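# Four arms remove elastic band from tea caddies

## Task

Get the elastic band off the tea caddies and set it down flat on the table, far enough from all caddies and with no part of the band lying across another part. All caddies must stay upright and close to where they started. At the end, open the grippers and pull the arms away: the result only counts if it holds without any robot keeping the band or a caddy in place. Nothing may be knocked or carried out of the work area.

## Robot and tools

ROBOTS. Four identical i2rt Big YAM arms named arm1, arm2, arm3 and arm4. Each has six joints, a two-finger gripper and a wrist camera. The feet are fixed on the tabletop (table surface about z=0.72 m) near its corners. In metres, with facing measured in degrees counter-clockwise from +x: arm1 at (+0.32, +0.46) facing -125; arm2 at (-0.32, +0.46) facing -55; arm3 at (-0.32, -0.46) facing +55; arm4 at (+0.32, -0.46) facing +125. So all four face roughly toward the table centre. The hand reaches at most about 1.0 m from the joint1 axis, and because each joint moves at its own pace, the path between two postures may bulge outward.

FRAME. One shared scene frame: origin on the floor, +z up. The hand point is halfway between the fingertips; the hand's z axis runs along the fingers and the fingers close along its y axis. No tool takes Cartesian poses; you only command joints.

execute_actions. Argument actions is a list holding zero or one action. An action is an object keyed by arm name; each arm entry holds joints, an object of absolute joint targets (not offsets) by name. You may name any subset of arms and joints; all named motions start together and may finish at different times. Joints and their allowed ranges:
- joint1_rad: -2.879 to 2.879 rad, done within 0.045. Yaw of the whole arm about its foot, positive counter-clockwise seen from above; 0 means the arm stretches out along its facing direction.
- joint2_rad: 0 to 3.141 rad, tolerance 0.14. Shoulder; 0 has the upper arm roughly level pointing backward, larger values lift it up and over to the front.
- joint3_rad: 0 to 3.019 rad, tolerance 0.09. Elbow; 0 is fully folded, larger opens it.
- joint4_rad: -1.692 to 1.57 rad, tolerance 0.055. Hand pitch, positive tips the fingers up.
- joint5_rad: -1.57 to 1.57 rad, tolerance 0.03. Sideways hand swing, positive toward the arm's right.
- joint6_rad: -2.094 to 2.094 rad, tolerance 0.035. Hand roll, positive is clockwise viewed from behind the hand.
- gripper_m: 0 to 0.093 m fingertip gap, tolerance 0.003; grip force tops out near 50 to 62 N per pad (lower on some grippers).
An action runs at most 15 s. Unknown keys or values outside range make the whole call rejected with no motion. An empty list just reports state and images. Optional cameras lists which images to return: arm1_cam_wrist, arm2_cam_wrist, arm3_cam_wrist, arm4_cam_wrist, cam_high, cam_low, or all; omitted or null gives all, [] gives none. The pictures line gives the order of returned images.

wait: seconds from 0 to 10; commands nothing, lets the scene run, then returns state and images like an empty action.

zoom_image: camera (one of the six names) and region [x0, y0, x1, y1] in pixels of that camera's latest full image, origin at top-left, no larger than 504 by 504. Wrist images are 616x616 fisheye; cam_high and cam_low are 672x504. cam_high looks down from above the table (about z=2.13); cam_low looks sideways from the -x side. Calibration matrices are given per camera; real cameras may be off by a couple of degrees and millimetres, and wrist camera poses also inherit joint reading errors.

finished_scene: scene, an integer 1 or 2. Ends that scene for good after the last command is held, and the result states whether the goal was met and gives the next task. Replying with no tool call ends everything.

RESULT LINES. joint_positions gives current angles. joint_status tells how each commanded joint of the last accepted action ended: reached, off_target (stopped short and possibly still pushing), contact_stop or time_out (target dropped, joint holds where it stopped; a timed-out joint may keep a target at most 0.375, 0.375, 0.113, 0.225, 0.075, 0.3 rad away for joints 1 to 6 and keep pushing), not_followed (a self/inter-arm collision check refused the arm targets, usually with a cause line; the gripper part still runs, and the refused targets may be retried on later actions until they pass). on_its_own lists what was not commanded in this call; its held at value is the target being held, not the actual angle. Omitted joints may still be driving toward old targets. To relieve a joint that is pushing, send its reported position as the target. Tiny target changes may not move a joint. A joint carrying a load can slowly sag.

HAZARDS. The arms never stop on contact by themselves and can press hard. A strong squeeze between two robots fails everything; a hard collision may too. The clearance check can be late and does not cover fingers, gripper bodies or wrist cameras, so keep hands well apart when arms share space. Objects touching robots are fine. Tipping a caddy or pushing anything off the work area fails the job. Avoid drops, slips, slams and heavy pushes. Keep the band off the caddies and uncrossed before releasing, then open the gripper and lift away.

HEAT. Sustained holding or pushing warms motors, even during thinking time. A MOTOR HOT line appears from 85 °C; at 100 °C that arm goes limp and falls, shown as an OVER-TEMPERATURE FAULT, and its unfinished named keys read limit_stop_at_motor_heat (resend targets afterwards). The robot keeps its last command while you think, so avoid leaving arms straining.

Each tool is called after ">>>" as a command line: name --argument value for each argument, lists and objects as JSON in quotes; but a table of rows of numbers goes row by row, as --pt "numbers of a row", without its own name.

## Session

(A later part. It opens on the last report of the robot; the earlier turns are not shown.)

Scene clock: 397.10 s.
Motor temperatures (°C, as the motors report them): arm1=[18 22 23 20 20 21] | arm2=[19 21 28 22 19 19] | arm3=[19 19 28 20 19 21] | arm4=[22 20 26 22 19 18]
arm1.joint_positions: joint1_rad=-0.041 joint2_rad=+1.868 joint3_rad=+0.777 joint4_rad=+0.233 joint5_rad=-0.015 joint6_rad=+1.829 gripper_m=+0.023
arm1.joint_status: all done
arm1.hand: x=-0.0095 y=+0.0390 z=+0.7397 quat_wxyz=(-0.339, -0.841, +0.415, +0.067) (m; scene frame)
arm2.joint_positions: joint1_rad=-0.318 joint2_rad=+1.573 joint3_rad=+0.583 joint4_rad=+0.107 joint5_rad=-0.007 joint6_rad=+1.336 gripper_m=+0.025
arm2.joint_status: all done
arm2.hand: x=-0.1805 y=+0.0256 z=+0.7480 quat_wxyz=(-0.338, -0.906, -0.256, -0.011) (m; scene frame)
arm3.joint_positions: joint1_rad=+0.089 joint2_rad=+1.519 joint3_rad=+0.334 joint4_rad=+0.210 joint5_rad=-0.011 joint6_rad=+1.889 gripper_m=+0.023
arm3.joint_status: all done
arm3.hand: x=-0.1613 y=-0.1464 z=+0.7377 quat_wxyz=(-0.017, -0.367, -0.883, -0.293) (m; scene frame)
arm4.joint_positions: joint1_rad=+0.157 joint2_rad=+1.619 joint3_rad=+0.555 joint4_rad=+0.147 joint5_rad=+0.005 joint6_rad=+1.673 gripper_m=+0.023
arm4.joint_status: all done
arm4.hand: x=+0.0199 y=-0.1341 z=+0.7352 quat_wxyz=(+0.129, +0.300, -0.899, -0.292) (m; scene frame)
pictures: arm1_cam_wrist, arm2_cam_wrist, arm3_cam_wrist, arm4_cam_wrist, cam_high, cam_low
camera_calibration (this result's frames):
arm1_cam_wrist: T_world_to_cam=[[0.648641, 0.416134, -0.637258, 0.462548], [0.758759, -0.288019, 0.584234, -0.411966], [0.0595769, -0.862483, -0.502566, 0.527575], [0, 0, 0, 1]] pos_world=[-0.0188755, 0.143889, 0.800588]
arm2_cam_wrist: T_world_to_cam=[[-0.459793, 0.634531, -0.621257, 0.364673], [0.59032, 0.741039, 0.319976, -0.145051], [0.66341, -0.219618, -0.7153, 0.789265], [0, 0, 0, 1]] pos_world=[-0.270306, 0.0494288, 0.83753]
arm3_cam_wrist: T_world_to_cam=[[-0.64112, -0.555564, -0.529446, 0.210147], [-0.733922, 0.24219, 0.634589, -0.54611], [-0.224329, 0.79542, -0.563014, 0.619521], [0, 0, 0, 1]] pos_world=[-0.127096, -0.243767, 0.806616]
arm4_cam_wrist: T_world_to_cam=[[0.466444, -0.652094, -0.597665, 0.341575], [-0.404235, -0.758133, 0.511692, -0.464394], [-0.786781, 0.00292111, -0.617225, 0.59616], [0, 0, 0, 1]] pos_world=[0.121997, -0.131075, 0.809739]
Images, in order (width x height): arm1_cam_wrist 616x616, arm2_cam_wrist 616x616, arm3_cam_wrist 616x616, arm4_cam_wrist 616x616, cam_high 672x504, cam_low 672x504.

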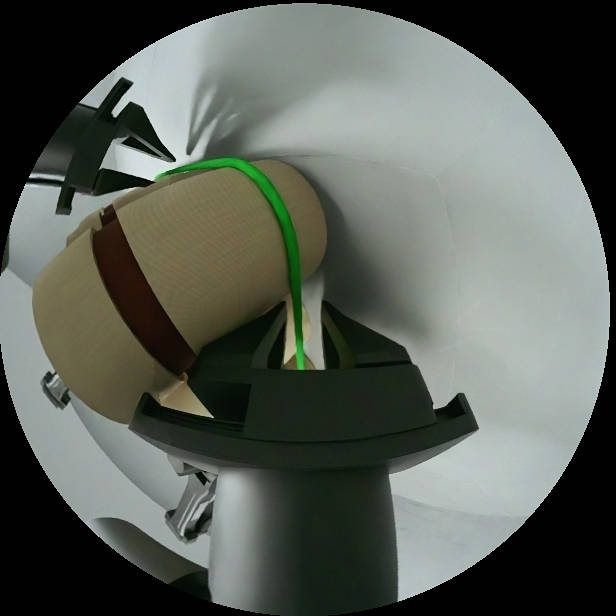

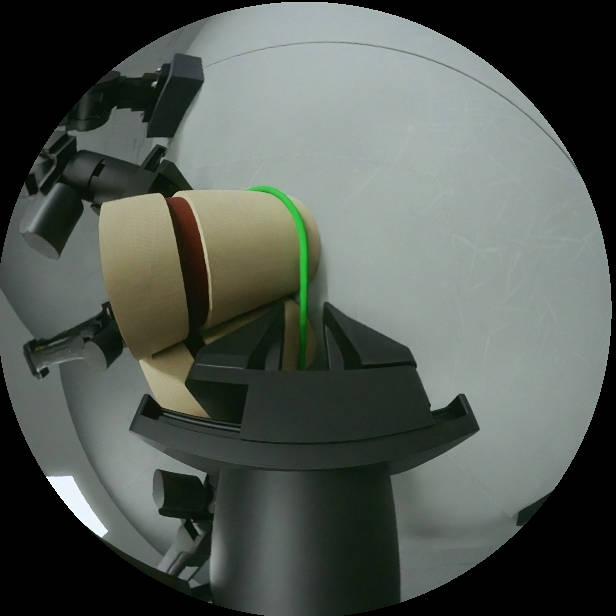

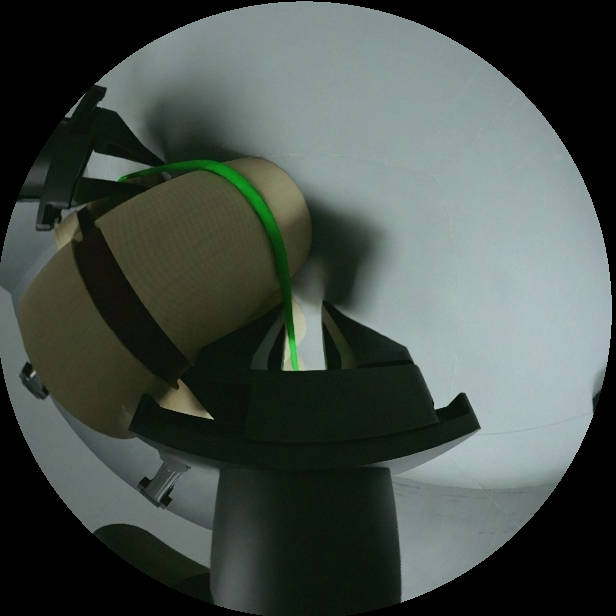

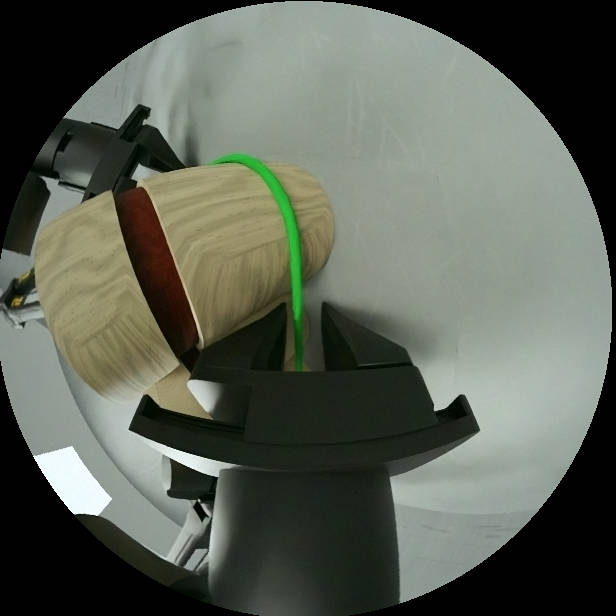

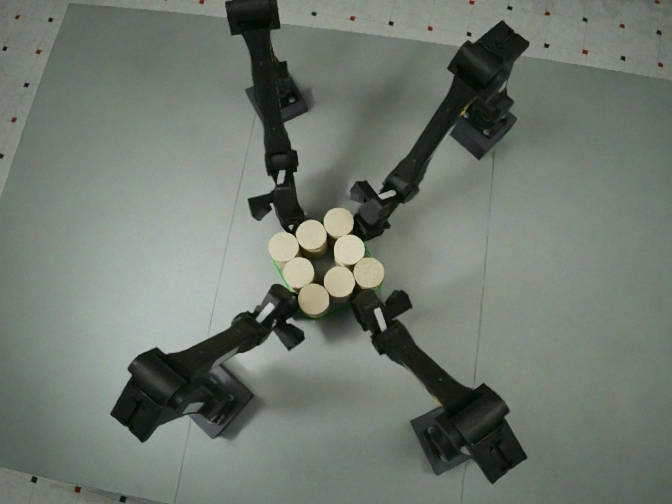

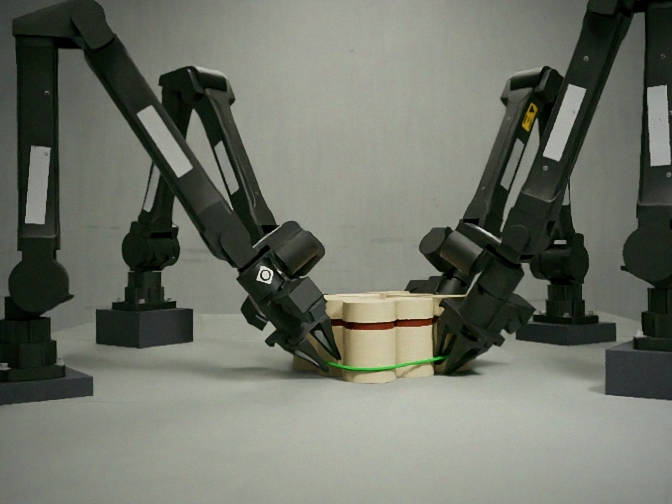

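>>> execute_actions --actions '[{"arm1":{"joints":{"gripper_m":0}},"arm2":{"joints":{"joint2_rad":1.638,"joint4_rad":0.21,"gripper_m":0.02}},"arm3":{"joints":{"gripper_m":0}},"arm4":{"joints":{"gripper_m":0}}}]'

>>> zoom_image --camera "cam_high" --region '[250,180,410,340]'

>>> zoom_image --camera "cam_low" --region '[270,270,520,400]'

Scene clock: 403.67 s.
Motor temperatures (°C, as the motors report them): arm1=[18 22 23 20 20 21] | arm2=[19 21 29 22 19 19] | arm3=[19 19 28 20 19 21] | arm4=[22 20 26 22 19 18]
arm1.joint_positions: joint1_rad=-0.041 joint2_rad=+1.868 joint3_rad=+0.783 joint4_rad=+0.233 joint5_rad=-0.015 joint6_rad=+1.829 gripper_m=+0.002
arm1.joint_status: all done
arm1.hand: x=-0.0113 y=+0.0367 z=+0.7414 quat_wxyz=(-0.342, -0.841, +0.415, +0.067) (m; scene frame)
arm2.joint_positions: joint1_rad=-0.318 joint2_rad=+1.628 joint3_rad=+0.585 joint4_rad=+0.187 joint5_rad=-0.009 joint6_rad=+1.335 gripper_m=+0.020
arm2.joint_status: all done
arm2.hand: x=-0.1777 y=+0.0175 z=+0.7374 quat_wxyz=(-0.351, -0.901, -0.255, -0.012) (m; scene frame)
arm3.joint_positions: joint1_rad=+0.089 joint2_rad=+1.521 joint3_rad=+0.336 joint4_rad=+0.210 joint5_rad=-0.011 joint6_rad=+1.889 gripper_m=+0.003
arm3.joint_status: all done
arm3.hand: x=-0.1608 y=-0.1455 z=+0.7379 quat_wxyz=(-0.017, -0.367, -0.883, -0.293) (m; scene frame)
arm4.joint_positions: joint1_rad=+0.158 joint2_rad=+1.619 joint3_rad=+0.563 joint4_rad=+0.149 joint5_rad=+0.002 joint6_rad=+1.673 gripper_m=+0.002
arm4.joint_status: all done
arm4.hand: x=+0.0163 y=-0.1318 z=+0.7379 quat_wxyz=(+0.132, +0.300, -0.897, -0.296) (m; scene frame)
pictures: arm1_cam_wrist, arm2_cam_wrist, arm3_cam_wrist, arm4_cam_wrist, cam_high, cam_low
camera_calibration (this result's frames):
arm1_cam_wrist: T_world_to_cam=[[0.646514, 0.413475, -0.641138, 0.468733], [0.760698, -0.285545, 0.582926, -0.411362], [0.0579517, -0.864583, -0.499138, 0.524064], [0, 0, 0, 1]] pos_world=[-0.0204905, 0.141825, 0.801897]
arm2_cam_wrist: T_world_to_cam=[[-0.454917, 0.617426, -0.641744, 0.380751], [0.586008, 0.750169, 0.306335, -0.128225], [0.670556, -0.23671, -0.703081, 0.770618], [0, 0, 0, 1]] pos_world=[-0.268392, 0.0435176, 0.825432]
arm3_cam_wrist: T_world_to_cam=[[-0.640907, -0.555143, -0.530146, 0.211648], [-0.734269, 0.242008, 0.634257, -0.545867], [-0.223804, 0.795769, -0.562728, 0.618951], [0, 0, 0, 1]] pos_world=[-0.126643, -0.242943, 0.806725]
arm4_cam_wrist: T_world_to_cam=[[0.4638, -0.647443, -0.604738, 0.352309], [-0.398147, -0.762104, 0.510565, -0.465263], [-0.791435, 0.0039744, -0.611241, 0.590754], [0, 0, 0, 1]] pos_world=[0.1189, -0.128826, 0.811695]
Images, in order (width x height): arm1_cam_wrist 616x616, arm2_cam_wrist 616x616, arm3_cam_wrist 616x616, arm4_cam_wrist 616x616, cam_high 672x504, cam_low 672x504.

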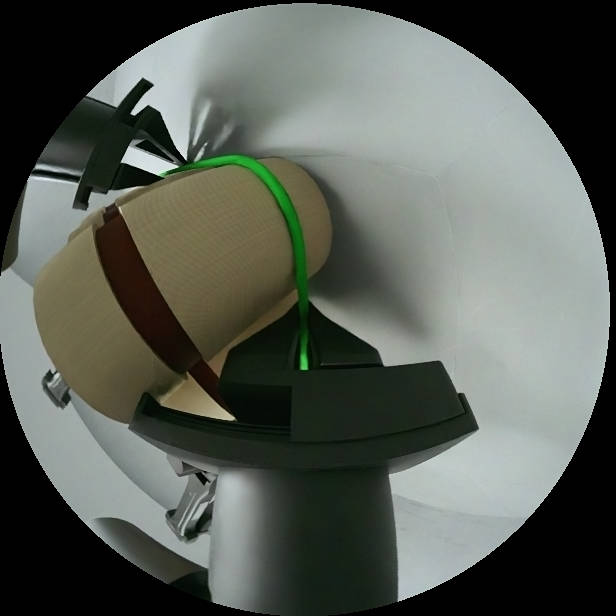

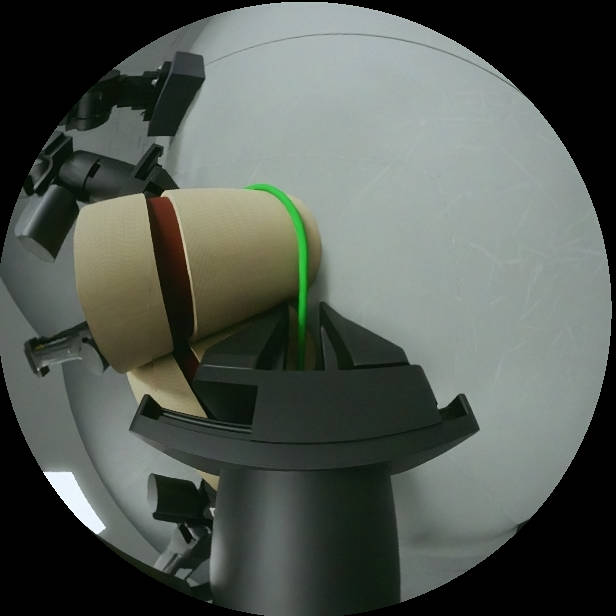

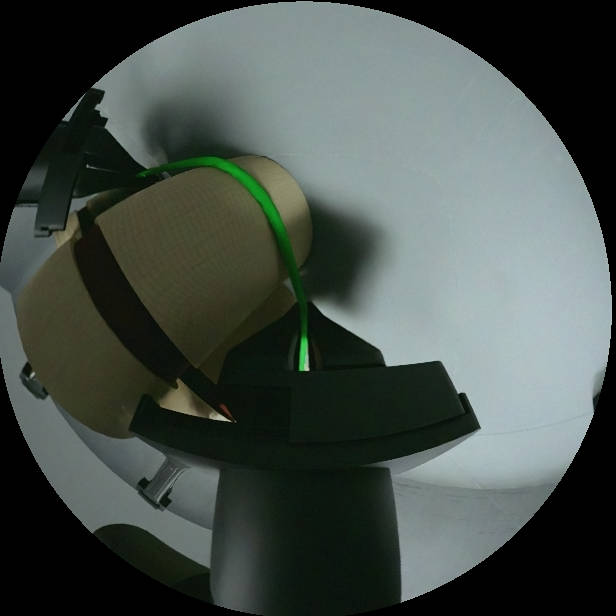

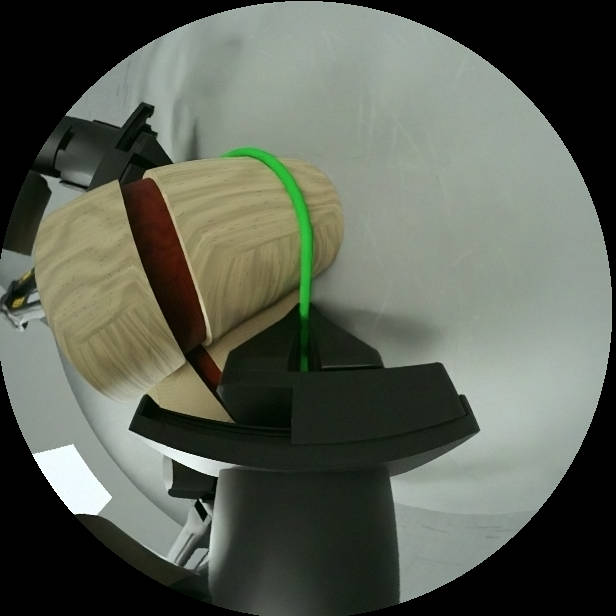

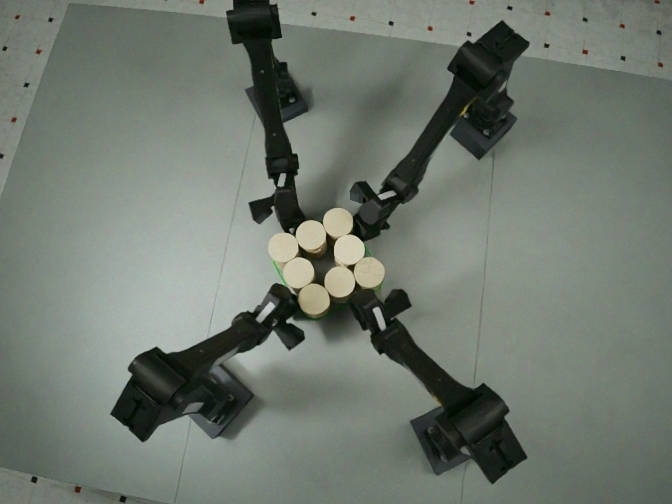

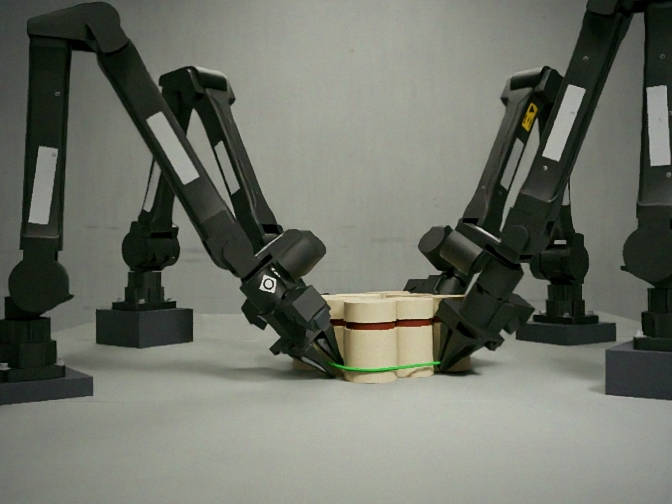

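Region (250, 180, 410, 340) of cam_high's 672x504 image, scaled by 3.150, with more detail than that image has.

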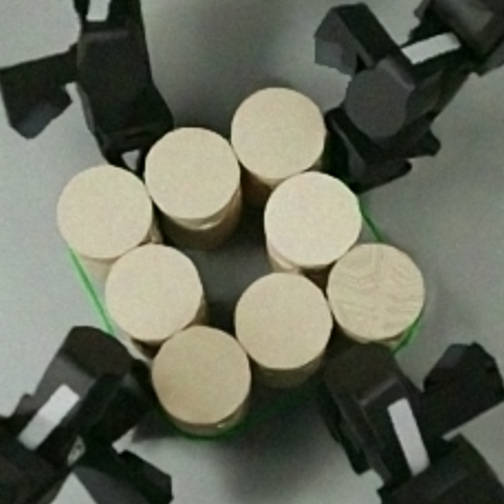

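Region (270, 270, 520, 400) of cam_low's 672x504 image, scaled by 2.016, with more detail than that image has; it fills the top 262 rows of this view, and the rest is white.

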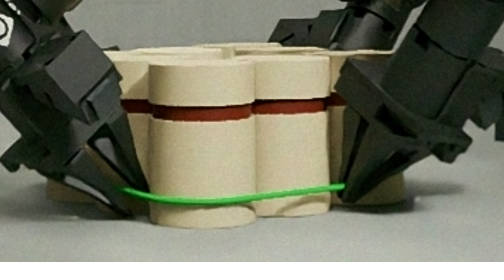

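>>> execute_actions --actions '[{"arm2":{"joints":{"gripper_m":0}}}]' --cameras '["arm2_cam_wrist"]'

>>> execute_actions --actions '[{"arm1":{"joints":{"joint2_rad":1.795,"joint3_rad":0.73,"joint4_rad":0.19}},"arm2":{"joints":{"joint2_rad":1.545,"joint3_rad":0.555,"joint4_rad":0.115}},"arm3":{"joints":{"joint2_rad":1.41,"joint3_rad":0.263,"joint4_rad":0.225}},"arm4":{"joints":{"joint2_rad":1.535,"joint3_rad":0.518,"joint4_rad":0.12}}}]' --cameras '["cam_high","cam_low"]'

Scene clock: 429.27 s.
Motor temperatures (°C, as the motors report them): arm1=[18 22 23 20 20 21] | arm2=[19 21 29 22 19 19] | arm3=[19 19 28 20 19 21] | arm4=[22 20 26 22 19 18]
arm1.joint_positions: joint1_rad=-0.041 joint2_rad=+1.868 joint3_rad=+0.783 joint4_rad=+0.233 joint5_rad=-0.015 joint6_rad=+1.829 gripper_m=+0.002
arm1.joint_status: not commanded
arm1.hand: x=-0.0113 y=+0.0367 z=+0.7414 quat_wxyz=(-0.342, -0.841, +0.415, +0.067) (m; scene frame)
arm2.joint_positions: joint1_rad=-0.318 joint2_rad=+1.628 joint3_rad=+0.585 joint4_rad=+0.192 joint5_rad=-0.009 joint6_rad=+1.335 gripper_m=+0.002
arm2.joint_status: all done
arm2.hand: x=-0.1775 y=+0.0167 z=+0.7382 quat_wxyz=(-0.353, -0.900, -0.255, -0.013) (m; scene frame)
arm3.joint_positions: joint1_rad=+0.089 joint2_rad=+1.521 joint3_rad=+0.336 joint4_rad=+0.210 joint5_rad=-0.011 joint6_rad=+1.889 gripper_m=+0.003
arm3.joint_status: not commanded
arm3.hand: x=-0.1608 y=-0.1455 z=+0.7379 quat_wxyz=(-0.017, -0.367, -0.883, -0.293) (m; scene frame)
arm4.joint_positions: joint1_rad=+0.158 joint2_rad=+1.619 joint3_rad=+0.563 joint4_rad=+0.149 joint5_rad=+0.002 joint6_rad=+1.673 gripper_m=+0.002
arm4.joint_status: not commanded
arm4.hand: x=+0.0163 y=-0.1318 z=+0.7379 quat_wxyz=(+0.132, +0.300, -0.897, -0.296) (m; scene frame)
pictures: arm2_cam_wrist
camera_calibration (this result's frames):
arm2_cam_wrist: T_world_to_cam=[[-0.454049, 0.6146, -0.645063, 0.384495], [0.58555, 0.751525, 0.303876, -0.126292], [0.671544, -0.239742, -0.701108, 0.769542], [0, 0, 0, 1]] pos_world=[-0.268251, 0.0430924, 0.825933]
Images, in order (width x height): arm2_cam_wrist 616x616.

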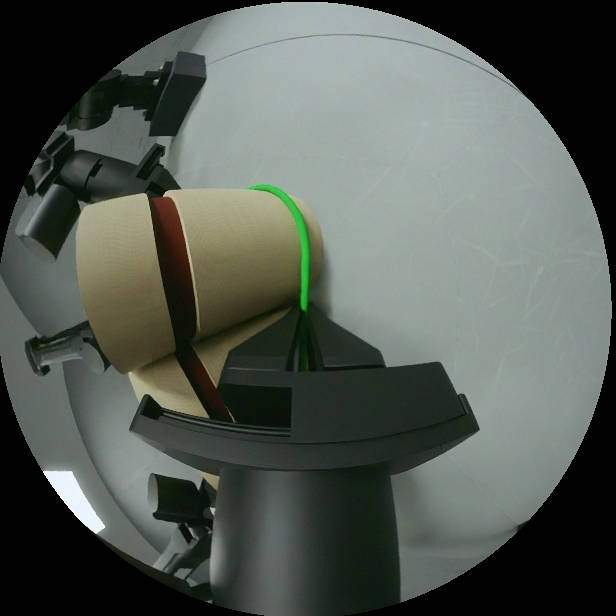

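Scene clock: 430.10 s.
Motor temperatures (°C, as the motors report them): arm1=[18 22 23 20 20 21] | arm2=[19 21 29 22 19 19] | arm3=[19 19 28 20 19 21] | arm4=[22 21 26 22 19 18]
arm1.joint_positions: joint1_rad=-0.041 joint2_rad=+1.794 joint3_rad=+0.735 joint4_rad=+0.201 joint5_rad=-0.015 joint6_rad=+1.828 gripper_m=+0.002
arm1.joint_status: all done
arm1.hand: x=+0.0000 y=+0.0508 z=+0.7574 quat_wxyz=(-0.339, -0.842, +0.415, +0.067) (m; scene frame)
arm2.joint_positions: joint1_rad=-0.318 joint2_rad=+1.550 joint3_rad=+0.568 joint4_rad=+0.128 joint5_rad=-0.008 joint6_rad=+1.335 gripper_m=+0.002
arm2.joint_status: all done
arm2.hand: x=-0.1805 y=+0.0263 z=+0.7558 quat_wxyz=(-0.352, -0.901, -0.255, -0.012) (m; scene frame)
arm3.joint_positions: joint1_rad=+0.089 joint2_rad=+1.412 joint3_rad=+0.273 joint4_rad=+0.218 joint5_rad=-0.011 joint6_rad=+1.888 gripper_m=+0.003
arm3.joint_status: all done
arm3.hand: x=-0.1676 y=-0.1589 z=+0.7555 quat_wxyz=(-0.019, -0.363, -0.875, -0.319) (m; scene frame)
arm4.joint_positions: joint1_rad=+0.160 joint2_rad=+1.539 joint3_rad=+0.520 joint4_rad=+0.131 joint5_rad=+0.001 joint6_rad=+1.673 gripper_m=+0.002
arm4.joint_status: all done
arm4.hand: x=+0.0255 y=-0.1427 z=+0.7538 quat_wxyz=(+0.137, +0.300, -0.894, -0.304) (m; scene frame)
pictures: cam_high, cam_low
Images, in order (width x height): cam_high 672x504, cam_low 672x504.

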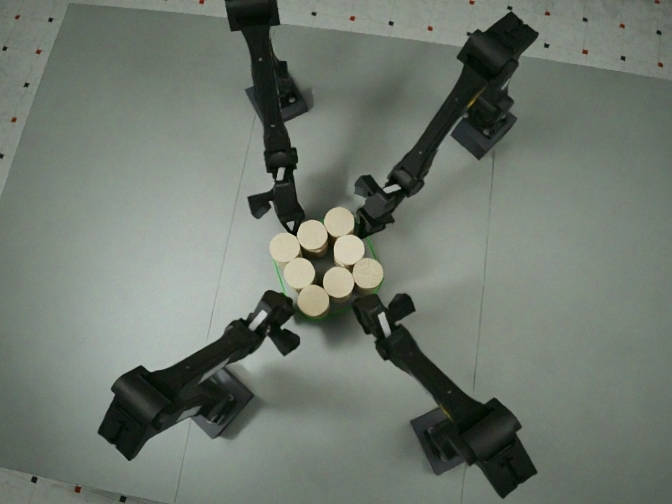

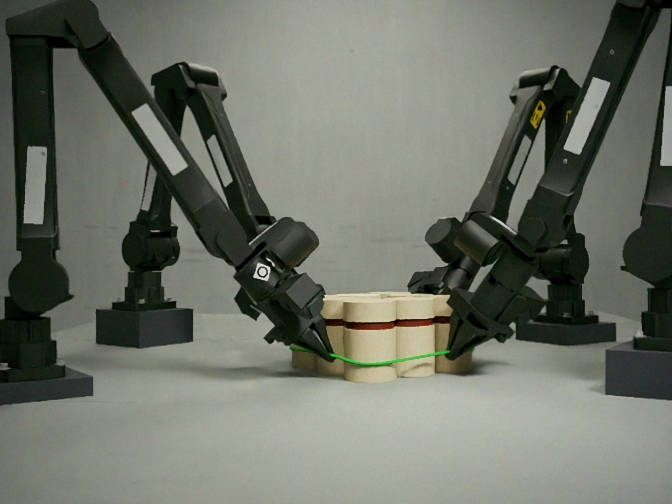

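>>> execute_actions --actions '[{"arm1":{"joints":{"joint1_rad":-0.08,"joint2_rad":1.73,"joint3_rad":0.676,"joint4_rad":0.143}},"arm2":{"joints":{"joint1_rad":-0.37,"joint2_rad":1.463,"joint3_rad":0.518,"joint4_rad":0.03}},"arm3":{"joints":{"joint1_rad":0.03,"joint2_rad":1.305,"joint3_rad":0.182,"joint4_rad":0.22}},"arm4":{"joints":{"joint1_rad":0.105,"joint2_rad":1.46,"joint3_rad":0.472,"joint4_rad":0.082}}}]' --cameras '["cam_high","cam_low"]'

>>> zoom_image --camera "cam_high" --region '[230,160,430,360]'

Scene clock: 437.53 s.
Motor temperatures (°C, as the motors report them): arm1=[18 22 22 20 20 21] | arm2=[19 21 27 22 19 19] | arm3=[19 19 27 20 19 21] | arm4=[22 21 25 22 19 18]
arm1.joint_positions: joint1_rad=-0.073 joint2_rad=+1.731 joint3_rad=+0.689 joint4_rad=+0.160 joint5_rad=-0.017 joint6_rad=+1.827 gripper_m=+0.002
arm1.joint_status: all done
arm1.hand: x=+0.0015 y=+0.0774 z=+0.7660 quat_wxyz=(-0.327, -0.839, +0.430, +0.068) (m; scene frame)
arm2.joint_positions: joint1_rad=-0.358 joint2_rad=+1.463 joint3_rad=+0.537 joint4_rad=+0.056 joint5_rad=-0.015 joint6_rad=+1.333 gripper_m=+0.002
arm2.joint_status: all done
arm2.hand: x=-0.2013 y=+0.0397 z=+0.7695 quat_wxyz=(-0.345, -0.908, -0.240, -0.008) (m; scene frame)
arm3.joint_positions: joint1_rad=+0.042 joint2_rad=+1.303 joint3_rad=+0.205 joint4_rad=+0.229 joint5_rad=-0.012 joint6_rad=+1.888 gripper_m=+0.003
arm3.joint_status: all done
arm3.hand: x=-0.1624 y=-0.1816 z=+0.7690 quat_wxyz=(-0.029, -0.380, -0.859, -0.343) (m; scene frame)
arm4.joint_positions: joint1_rad=+0.114 joint2_rad=+1.463 joint3_rad=+0.481 joint4_rad=+0.101 joint5_rad=-0.004 joint6_rad=+1.673 gripper_m=+0.002
arm4.joint_status: all done
arm4.hand: x=+0.0496 y=-0.1423 z=+0.7660 quat_wxyz=(+0.134, +0.280, -0.899, -0.309) (m; scene frame)
pictures: cam_high, cam_low
Images, in order (width x height): cam_high 672x504, cam_low 672x504.

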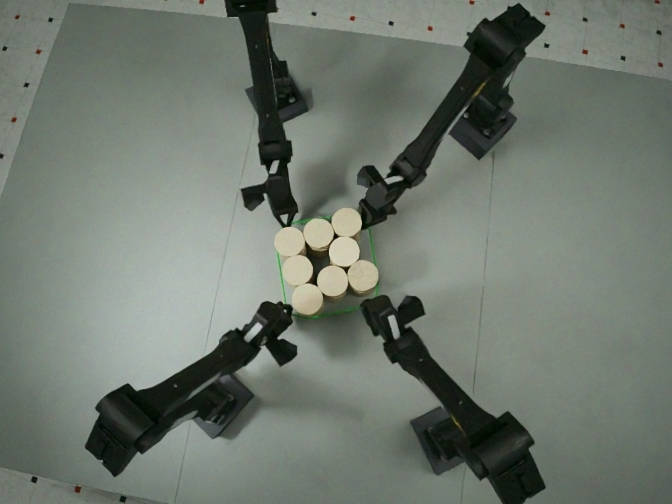

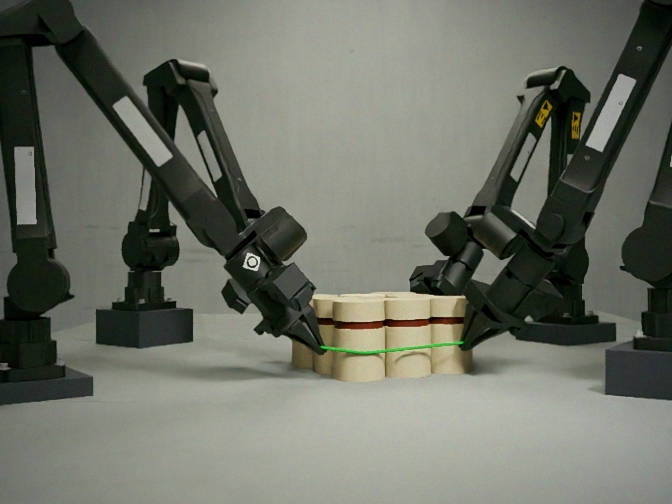

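Region (230, 160, 430, 360) of cam_high's 672x504 image, scaled by 2.520, with more detail than that image has.

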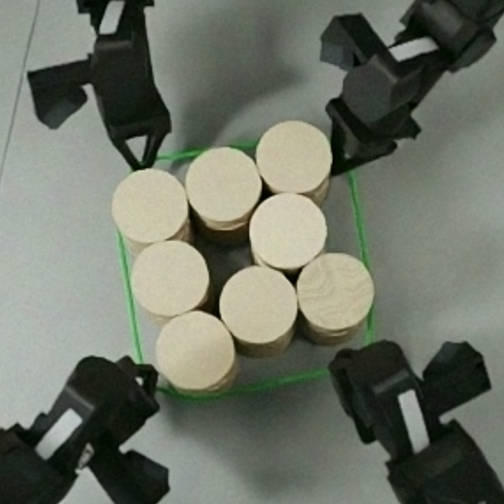

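>>> execute_actions --actions '[{"arm1":{"joints":{"joint1_rad":-0.135,"joint2_rad":1.675,"joint3_rad":0.63,"joint4_rad":0.12}},"arm2":{"joints":{"joint1_rad":-0.445,"joint2_rad":1.475,"joint3_rad":0.59,"joint4_rad":-0.02}},"arm3":{"joints":{"joint1_rad":-0.06,"joint2_rad":1.17,"joint3_rad":0.14,"joint4_rad":0.095}},"arm4":{"joints":{"joint1_rad":0.03,"joint2_rad":1.44,"joint3_rad":0.475,"joint4_rad":0.045}}}]' --cameras '["cam_high"]'

>>> execute_actions --actions '[{"arm1":{"joints":{"joint1_rad":-0.19,"joint2_rad":1.62,"joint3_rad":0.59,"joint4_rad":0.10}},"arm2":{"joints":{"joint1_rad":-0.522,"joint2_rad":1.496,"joint3_rad":0.675,"joint4_rad":-0.065}},"arm3":{"joints":{"joint1_rad":-0.168,"joint2_rad":1.03,"joint3_rad":0.102,"joint4_rad":-0.01}},"arm4":{"joints":{"joint1_rad":-0.045,"joint2_rad":1.415,"joint3_rad":0.49,"joint4_rad":0.015}}}]' --cameras '["cam_high","cam_low"]'

>>> zoom_image --camera "cam_high" --region '[230,160,430,360]'

Scene clock: 474.10 s.
Motor temperatures (°C, as the motors report them): arm1=[18 23 22 20 20 21] | arm2=[19 21 26 21 19 19] | arm3=[19 19 25 20 19 21] | arm4=[22 20 24 22 19 18]
arm1.joint_positions: joint1_rad=-0.121 joint2_rad=+1.668 joint3_rad=+0.660 joint4_rad=+0.148 joint5_rad=-0.021 joint6_rad=+1.821 gripper_m=+0.002
arm1.joint_status: all done
arm1.hand: x=-0.0107 y=+0.0983 z=+0.7837 quat_wxyz=(-0.335, -0.827, +0.445, +0.078) (m; scene frame)
arm2.joint_positions: joint1_rad=-0.412 joint2_rad=+1.464 joint3_rad=+0.593 joint4_rad=+0.009 joint5_rad=-0.030 joint6_rad=+1.330 gripper_m=+0.002
arm2.joint_status: all done
arm2.hand: x=-0.2178 y=+0.0168 z=+0.7842 quat_wxyz=(-0.349, -0.911, -0.219, -0.005) (m; scene frame)
arm3.joint_positions: joint1_rad=-0.041 joint2_rad=+1.160 joint3_rad=+0.180 joint4_rad=+0.140 joint5_rad=-0.017 joint6_rad=+1.883 gripper_m=+0.003
arm3.joint_status: all done
arm3.hand: x=-0.1463 y=-0.2035 z=+0.7878 quat_wxyz=(-0.043, -0.410, -0.839, -0.355) (m; scene frame)
arm4.joint_positions: joint1_rad=+0.051 joint2_rad=+1.441 joint3_rad=+0.481 joint4_rad=+0.078 joint5_rad=-0.014 joint6_rad=+1.673 gripper_m=+0.002
arm4.joint_status: all done
arm4.hand: x=+0.0699 y=-0.1283 z=+0.7709 quat_wxyz=(+0.128, +0.253, -0.907, -0.311) (m; scene frame)
pictures: cam_high
Images, in order (width x height): cam_high 672x504.

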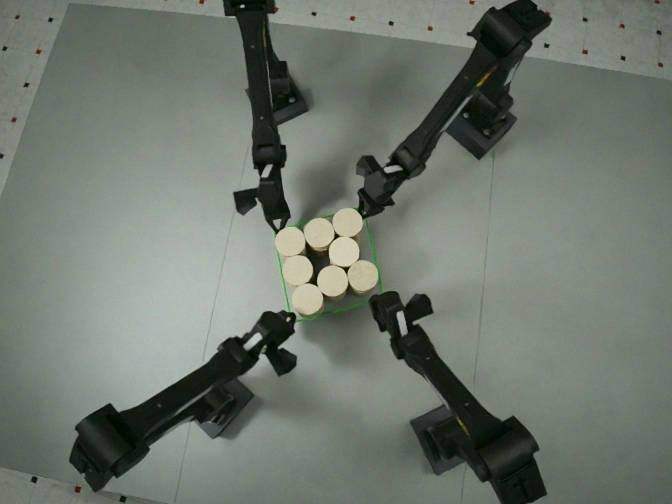

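Scene clock: 476.03 s.
Motor temperatures (°C, as the motors report them): arm1=[18 23 22 20 20 21] | arm2=[19 21 26 21 20 19] | arm3=[19 19 25 20 19 21] | arm4=[22 20 24 22 19 18]
arm1.joint_positions: joint1_rad=-0.164 joint2_rad=+1.609 joint3_rad=+0.633 joint4_rad=+0.138 joint5_rad=-0.028 joint6_rad=+1.816 gripper_m=+0.002
arm1.joint_status: all done
arm1.hand: x=-0.0199 y=+0.1172 z=+0.7999 quat_wxyz=(-0.345, -0.815, +0.457, +0.086) (m; scene frame)
arm2.joint_positions: joint1_rad=-0.462 joint2_rad=+1.484 joint3_rad=+0.667 joint4_rad=-0.040 joint5_rad=-0.048 joint6_rad=+1.327 gripper_m=+0.002
arm2.joint_status: joint1_rad time_out (moved -0.051 of -0.110); the others done
arm2.on_its_own: joint1_rad reads -0.462 and still pushes toward -0.522 since a time_out
arm2.hand: x=-0.2333 y=-0.0110 z=+0.7986 quat_wxyz=(-0.352, -0.914, -0.200, -0.004) (m; scene frame)
arm3.joint_positions: joint1_rad=-0.141 joint2_rad=+1.018 joint3_rad=+0.154 joint4_rad=+0.047 joint5_rad=-0.027 joint6_rad=+1.879 gripper_m=+0.003
arm3.joint_status: joint4_rad time_out (moved -0.093 of -0.150); the others done
arm3.on_its_own: joint4_rad reads +0.047 and still pushes toward -0.010 since a time_out
arm3.hand: x=-0.1314 y=-0.2307 z=+0.8017 quat_wxyz=(-0.059, -0.446, -0.816, -0.363) (m; scene frame)
arm4.joint_positions: joint1_rad=-0.002 joint2_rad=+1.415 joint3_rad=+0.497 joint4_rad=+0.054 joint5_rad=-0.028 joint6_rad=+1.673 gripper_m=+0.002
arm4.joint_status: all done
arm4.hand: x=+0.0823 y=-0.1115 z=+0.7835 quat_wxyz=(+0.128, +0.231, -0.910, -0.320) (m; scene frame)
pictures: cam_high, cam_low
Images, in order (width x height): cam_high 672x504, cam_low 672x504.

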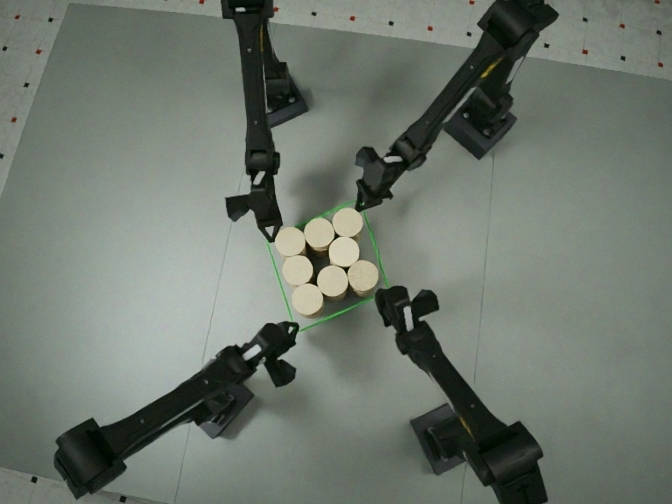

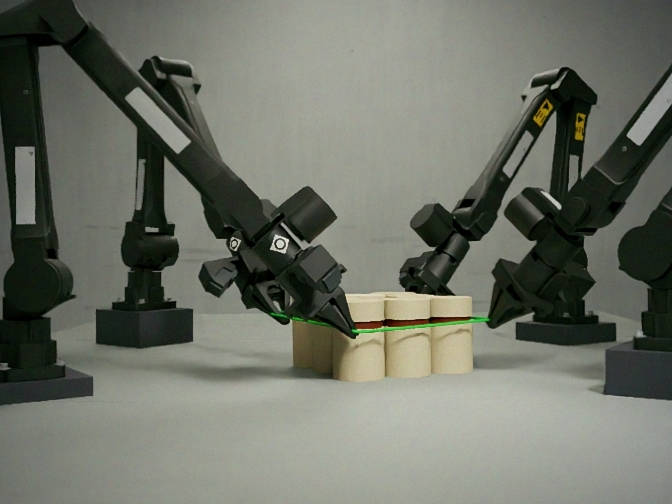

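Region (230, 160, 430, 360) of cam_high's 672x504 image, scaled by 2.520, with more detail than that image has.

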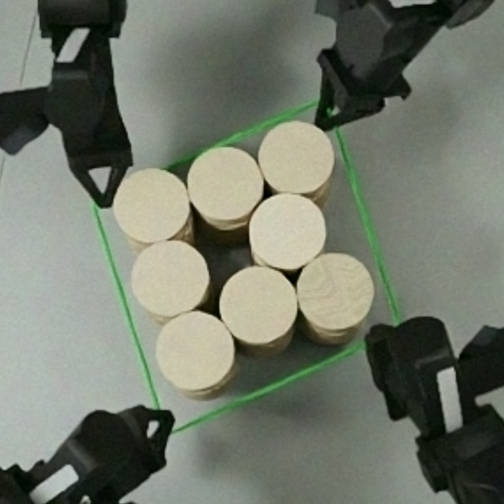

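>>> execute_actions --actions '[{"arm2":{"joints":{"joint1_rad":-0.505,"joint2_rad":1.455,"joint3_rad":0.585}},"arm3":{"joints":{"joint4_rad":0.0}},"arm4":{"joints":{"joint2_rad":1.37}}}]' --cameras '["cam_high"]'

>>> zoom_image --camera "cam_high" --region '[230,160,430,360]'

Scene clock: 484.07 s.
Motor temperatures (°C, as the motors report them): arm1=[18 22 21 20 20 21] | arm2=[19 21 26 21 21 19] | arm3=[19 19 25 20 20 21] | arm4=[22 20 24 22 20 18]
arm1.joint_positions: joint1_rad=-0.164 joint2_rad=+1.609 joint3_rad=+0.633 joint4_rad=+0.138 joint5_rad=-0.028 joint6_rad=+1.816 gripper_m=+0.002
arm1.joint_status: not commanded
arm1.hand: x=-0.0199 y=+0.1172 z=+0.7999 quat_wxyz=(-0.345, -0.815, +0.457, +0.086) (m; scene frame)
arm2.joint_positions: joint1_rad=-0.458 joint2_rad=+1.455 joint3_rad=+0.620 joint4_rad=-0.040 joint5_rad=-0.048 joint6_rad=+1.325 gripper_m=+0.002
arm2.joint_status: joint1_rad time_out (moved +0.004 of -0.043); the others done
arm2.on_its_own: joint1_rad reads -0.458 and still pushes toward -0.505 since a time_out
arm2.hand: x=-0.2346 y=+0.0084 z=+0.7918 quat_wxyz=(-0.344, -0.917, -0.203, -0.005) (m; scene frame)
arm3.joint_positions: joint1_rad=-0.141 joint2_rad=+1.018 joint3_rad=+0.154 joint4_rad=+0.047 joint5_rad=-0.033 joint6_rad=+1.878 gripper_m=+0.003
arm3.joint_status: all done
arm3.hand: x=-0.1322 y=-0.2300 z=+0.8018 quat_wxyz=(-0.056, -0.445, -0.816, -0.364) (m; scene frame)
arm4.joint_positions: joint1_rad=-0.002 joint2_rad=+1.369 joint3_rad=+0.497 joint4_rad=+0.048 joint5_rad=-0.028 joint6_rad=+1.673 gripper_m=+0.002
arm4.joint_status: all done
arm4.hand: x=+0.0804 y=-0.1088 z=+0.8009 quat_wxyz=(+0.134, +0.229, -0.903, -0.337) (m; scene frame)
pictures: cam_high
Images, in order (width x height): cam_high 672x504.

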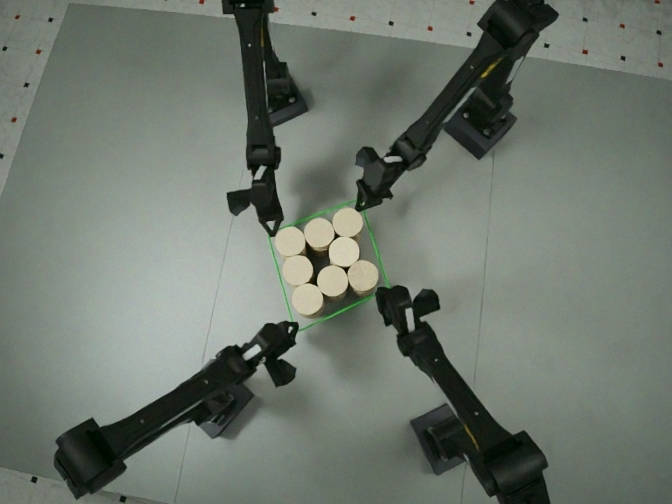

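Region (230, 160, 430, 360) of cam_high's 672x504 image, scaled by 2.520, with more detail than that image has.

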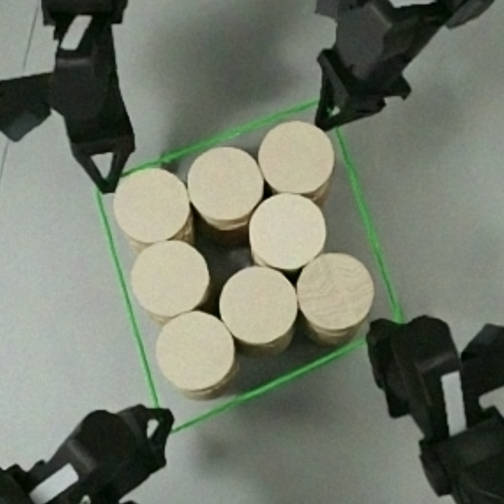

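>>> execute_actions --actions '[{"arm1":{"joints":{"joint2_rad":1.36,"joint4_rad":-0.05}},"arm2":{"joints":{"joint1_rad":-0.495,"joint2_rad":1.19,"joint4_rad":-0.215}},"arm3":{"joints":{"joint2_rad":0.56,"joint4_rad":-0.25}},"arm4":{"joints":{"joint2_rad":1.10,"joint4_rad":-0.135}}}]' --cameras '["cam_high","cam_low"]'

Scene clock: 498.93 s.
Motor temperatures (°C, as the motors report them): arm1=[18 22 21 20 20 21] | arm2=[19 21 26 21 23 19] | arm3=[19 19 25 19 21 21] | arm4=[22 20 25 22 20 18]
arm1.joint_positions: joint1_rad=-0.164 joint2_rad=+1.345 joint3_rad=+0.629 joint4_rad=-0.011 joint5_rad=-0.030 joint6_rad=+1.816 gripper_m=+0.002
arm1.joint_status: all done
arm1.hand: x=-0.0142 y=+0.1214 z=+0.8931 quat_wxyz=(-0.394, -0.798, +0.446, +0.099) (m; scene frame)
arm2.joint_positions: joint1_rad=-0.451 joint2_rad=+1.183 joint3_rad=+0.620 joint4_rad=-0.175 joint5_rad=-0.048 joint6_rad=+1.325 gripper_m=+0.002
arm2.joint_status: all done
arm2.hand: x=-0.2327 y=+0.0226 z=+0.8866 quat_wxyz=(-0.407, -0.891, -0.203, -0.004) (m; scene frame)
arm3.joint_positions: joint1_rad=-0.141 joint2_rad=+0.562 joint3_rad=+0.150 joint4_rad=-0.188 joint5_rad=-0.036 joint6_rad=+1.878 gripper_m=+0.003
arm3.joint_status: joint4_rad time_out (moved -0.235 of -0.297); the others done
arm3.on_its_own: joint4_rad reads -0.188 and still pushes toward -0.250 since a time_out
arm3.hand: x=-0.1367 y=-0.2348 z=+0.8810 quat_wxyz=(-0.076, -0.421, -0.778, -0.461) (m; scene frame)
arm4.joint_positions: joint1_rad=-0.002 joint2_rad=+1.097 joint3_rad=+0.497 joint4_rad=-0.098 joint5_rad=-0.030 joint6_rad=+1.673 gripper_m=+0.002
arm4.joint_status: all done
arm4.hand: x=+0.0865 y=-0.1188 z=+0.8835 quat_wxyz=(+0.155, +0.225, -0.879, -0.391) (m; scene frame)
pictures: cam_high, cam_low
Images, in order (width x height): cam_high 672x504, cam_low 672x504.

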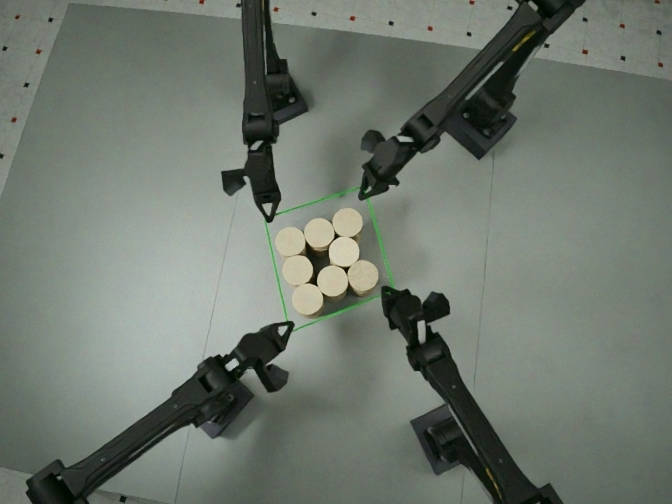

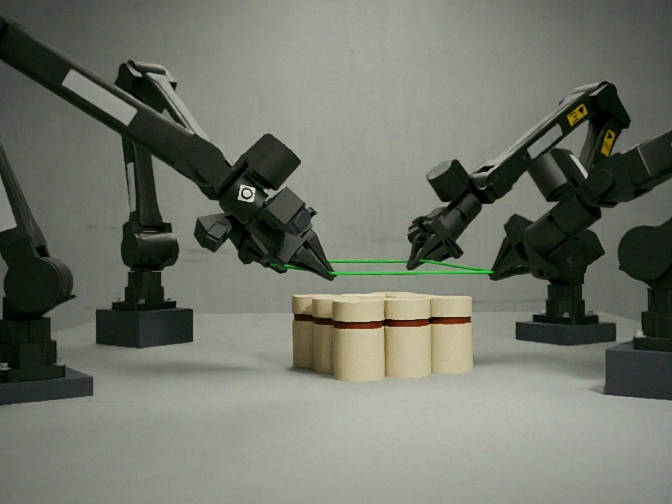

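>>> execute_actions --actions '[{"arm1":{"joints":{"joint1_rad":0.089,"joint2_rad":1.22,"joint3_rad":0.63,"joint4_rad":-0.283}},"arm2":{"joints":{"joint1_rad":-0.162,"joint2_rad":1.31,"joint3_rad":0.89,"joint4_rad":-0.411,"joint6_rad":1.45}},"arm3":{"joints":{"joint1_rad":-0.257,"joint2_rad":1.08,"joint3_rad":0.62,"joint4_rad":-0.36,"joint6_rad":1.75}},"arm4":{"joints":{"joint1_rad":-0.205,"joint2_rad":1.01,"joint3_rad":0.60,"joint4_rad":-0.45,"joint6_rad":1.45}}}]' --cameras '["cam_high","cam_low"]'

Scene clock: 534.43 s.
Motor temperatures (°C, as the motors report them): arm1=[18 22 22 20 21 21] | arm2=[19 21 26 21 25 19] | arm3=[19 19 27 19 22 21] | arm4=[22 20 26 22 21 18]
arm1.joint_positions: joint1_rad=+0.092 joint2_rad=+1.214 joint3_rad=+0.635 joint4_rad=-0.265 joint5_rad=-0.019 joint6_rad=+1.816 gripper_m=+0.002
arm1.joint_status: all done
arm1.hand: x=+0.1006 y=+0.0818 z=+0.9084 quat_wxyz=(-0.349, -0.868, +0.351, +0.044) (m; scene frame)
arm2.joint_positions: joint1_rad=-0.148 joint2_rad=+1.311 joint3_rad=+0.863 joint4_rad=-0.393 joint5_rad=-0.017 joint6_rad=+1.432 gripper_m=+0.002
arm2.joint_status: all done
arm2.hand: x=-0.0867 y=+0.0198 z=+0.9129 quat_wxyz=(-0.352, -0.888, -0.289, -0.064) (m; scene frame)
arm3.joint_positions: joint1_rad=-0.240 joint2_rad=+1.070 joint3_rad=+0.589 joint4_rad=-0.334 joint5_rad=-0.016 joint6_rad=+1.756 gripper_m=+0.003
arm3.joint_status: all done
arm3.hand: x=-0.0291 y=-0.1757 z=+0.9225 quat_wxyz=(-0.104, -0.438, -0.820, -0.354) (m; scene frame)
arm4.joint_positions: joint1_rad=-0.183 joint2_rad=+1.009 joint3_rad=+0.567 joint4_rad=-0.430 joint5_rad=-0.014 joint6_rad=+1.457 gripper_m=+0.002
arm4.joint_status: all done
arm4.hand: x=+0.1669 y=-0.1108 z=+0.8944 quat_wxyz=(+0.055, +0.245, -0.908, -0.336) (m; scene frame)
pictures: cam_high, cam_low
Images, in order (width x height): cam_high 672x504, cam_low 672x504.

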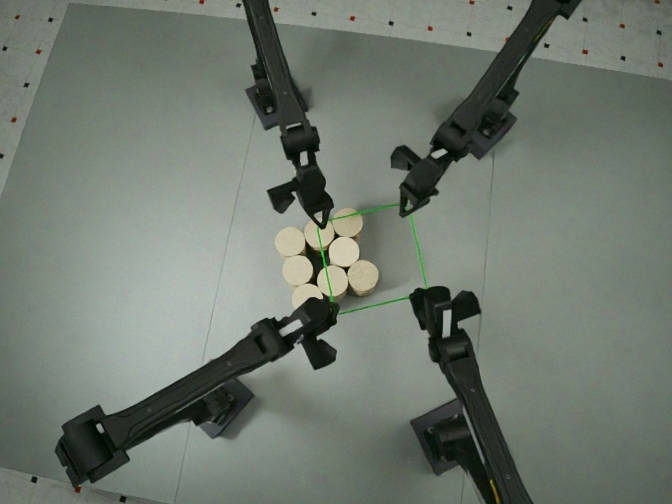

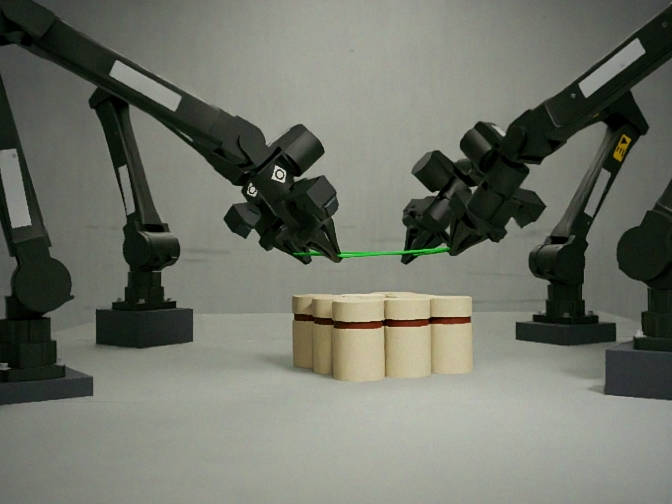

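>>> execute_actions --actions '[{"arm1":{"joints":{"joint1_rad":0.459,"joint2_rad":1.121,"joint3_rad":0.575,"joint4_rad":-0.47,"joint6_rad":1.95}},"arm2":{"joints":{"joint1_rad":0.147,"joint2_rad":1.53,"joint3_rad":1.15,"joint4_rad":-0.58,"joint6_rad":1.6}},"arm3":{"joints":{"joint1_rad":-0.345,"joint2_rad":1.52,"joint3_rad":1.035,"joint4_rad":-0.48,"joint6_rad":1.55}},"arm4":{"joints":{"joint1_rad":-0.495,"joint2_rad":1.015,"joint3_rad":0.64,"joint4_rad":-0.605,"joint6_rad":1.15}}}]' --cameras '["cam_high","cam_low"]'

Scene clock: 547.57 s.
Motor temperatures (°C, as the motors report them): arm1=[18 22 23 20 20 21] | arm2=[19 21 29 21 23 19] | arm3=[19 19 30 19 21 21] | arm4=[22 20 28 22 21 18]
arm1.joint_positions: joint1_rad=+0.460 joint2_rad=+1.119 joint3_rad=+0.581 joint4_rad=-0.459 joint5_rad=-0.017 joint6_rad=+1.941 gripper_m=+0.002
arm1.joint_status: all done
arm1.hand: x=+0.2598 y=+0.0848 z=+0.8907 quat_wxyz=(-0.276, -0.927, +0.252, -0.035) (m; scene frame)
arm2.joint_positions: joint1_rad=+0.152 joint2_rad=+1.533 joint3_rad=+1.093 joint4_rad=-0.569 joint5_rad=-0.010 joint6_rad=+1.584 gripper_m=+0.002
arm2.joint_status: all done
arm2.hand: x=+0.0701 y=+0.0692 z=+0.8868 quat_wxyz=(-0.255, -0.890, -0.362, -0.107) (m; scene frame)
arm3.joint_positions: joint1_rad=-0.333 joint2_rad=+1.504 joint3_rad=+0.994 joint4_rad=-0.467 joint5_rad=-0.013 joint6_rad=+1.559 gripper_m=+0.003
arm3.joint_status: all done
arm3.hand: x=+0.0967 y=-0.1239 z=+0.9058 quat_wxyz=(-0.122, -0.407, -0.865, -0.266) (m; scene frame)
arm4.joint_positions: joint1_rad=-0.494 joint2_rad=+1.009 joint3_rad=+0.607 joint4_rad=-0.591 joint5_rad=-0.003 joint6_rad=+1.159 gripper_m=+0.002
arm4.joint_status: all done
arm4.hand: x=+0.2845 y=-0.0979 z=+0.8914 quat_wxyz=(-0.044, +0.242, -0.928, -0.280) (m; scene frame)
pictures: cam_high, cam_low
Images, in order (width x height): cam_high 672x504, cam_low 672x504.

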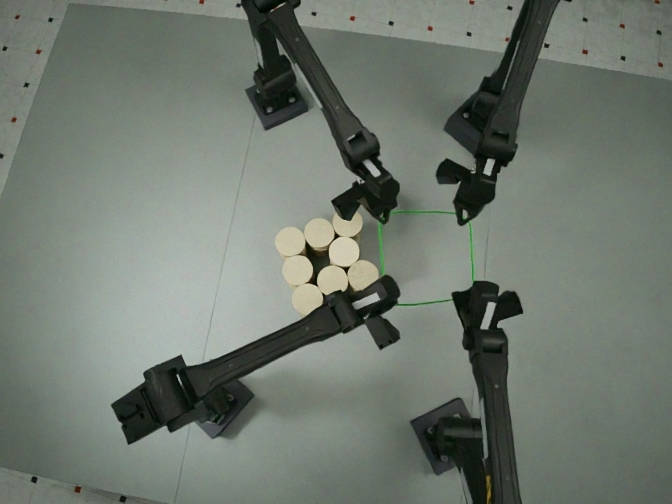

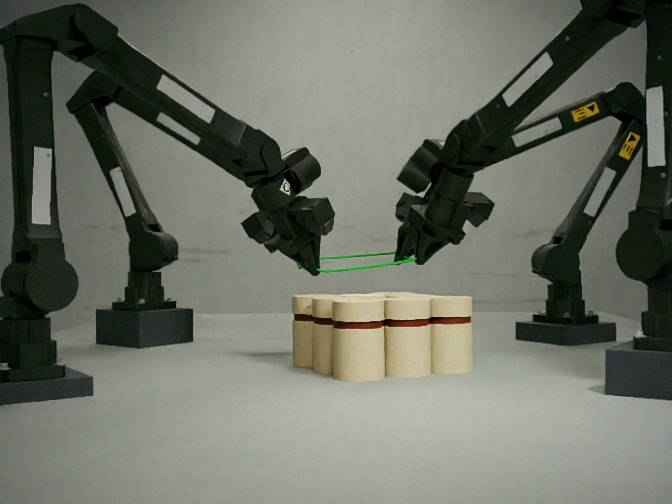

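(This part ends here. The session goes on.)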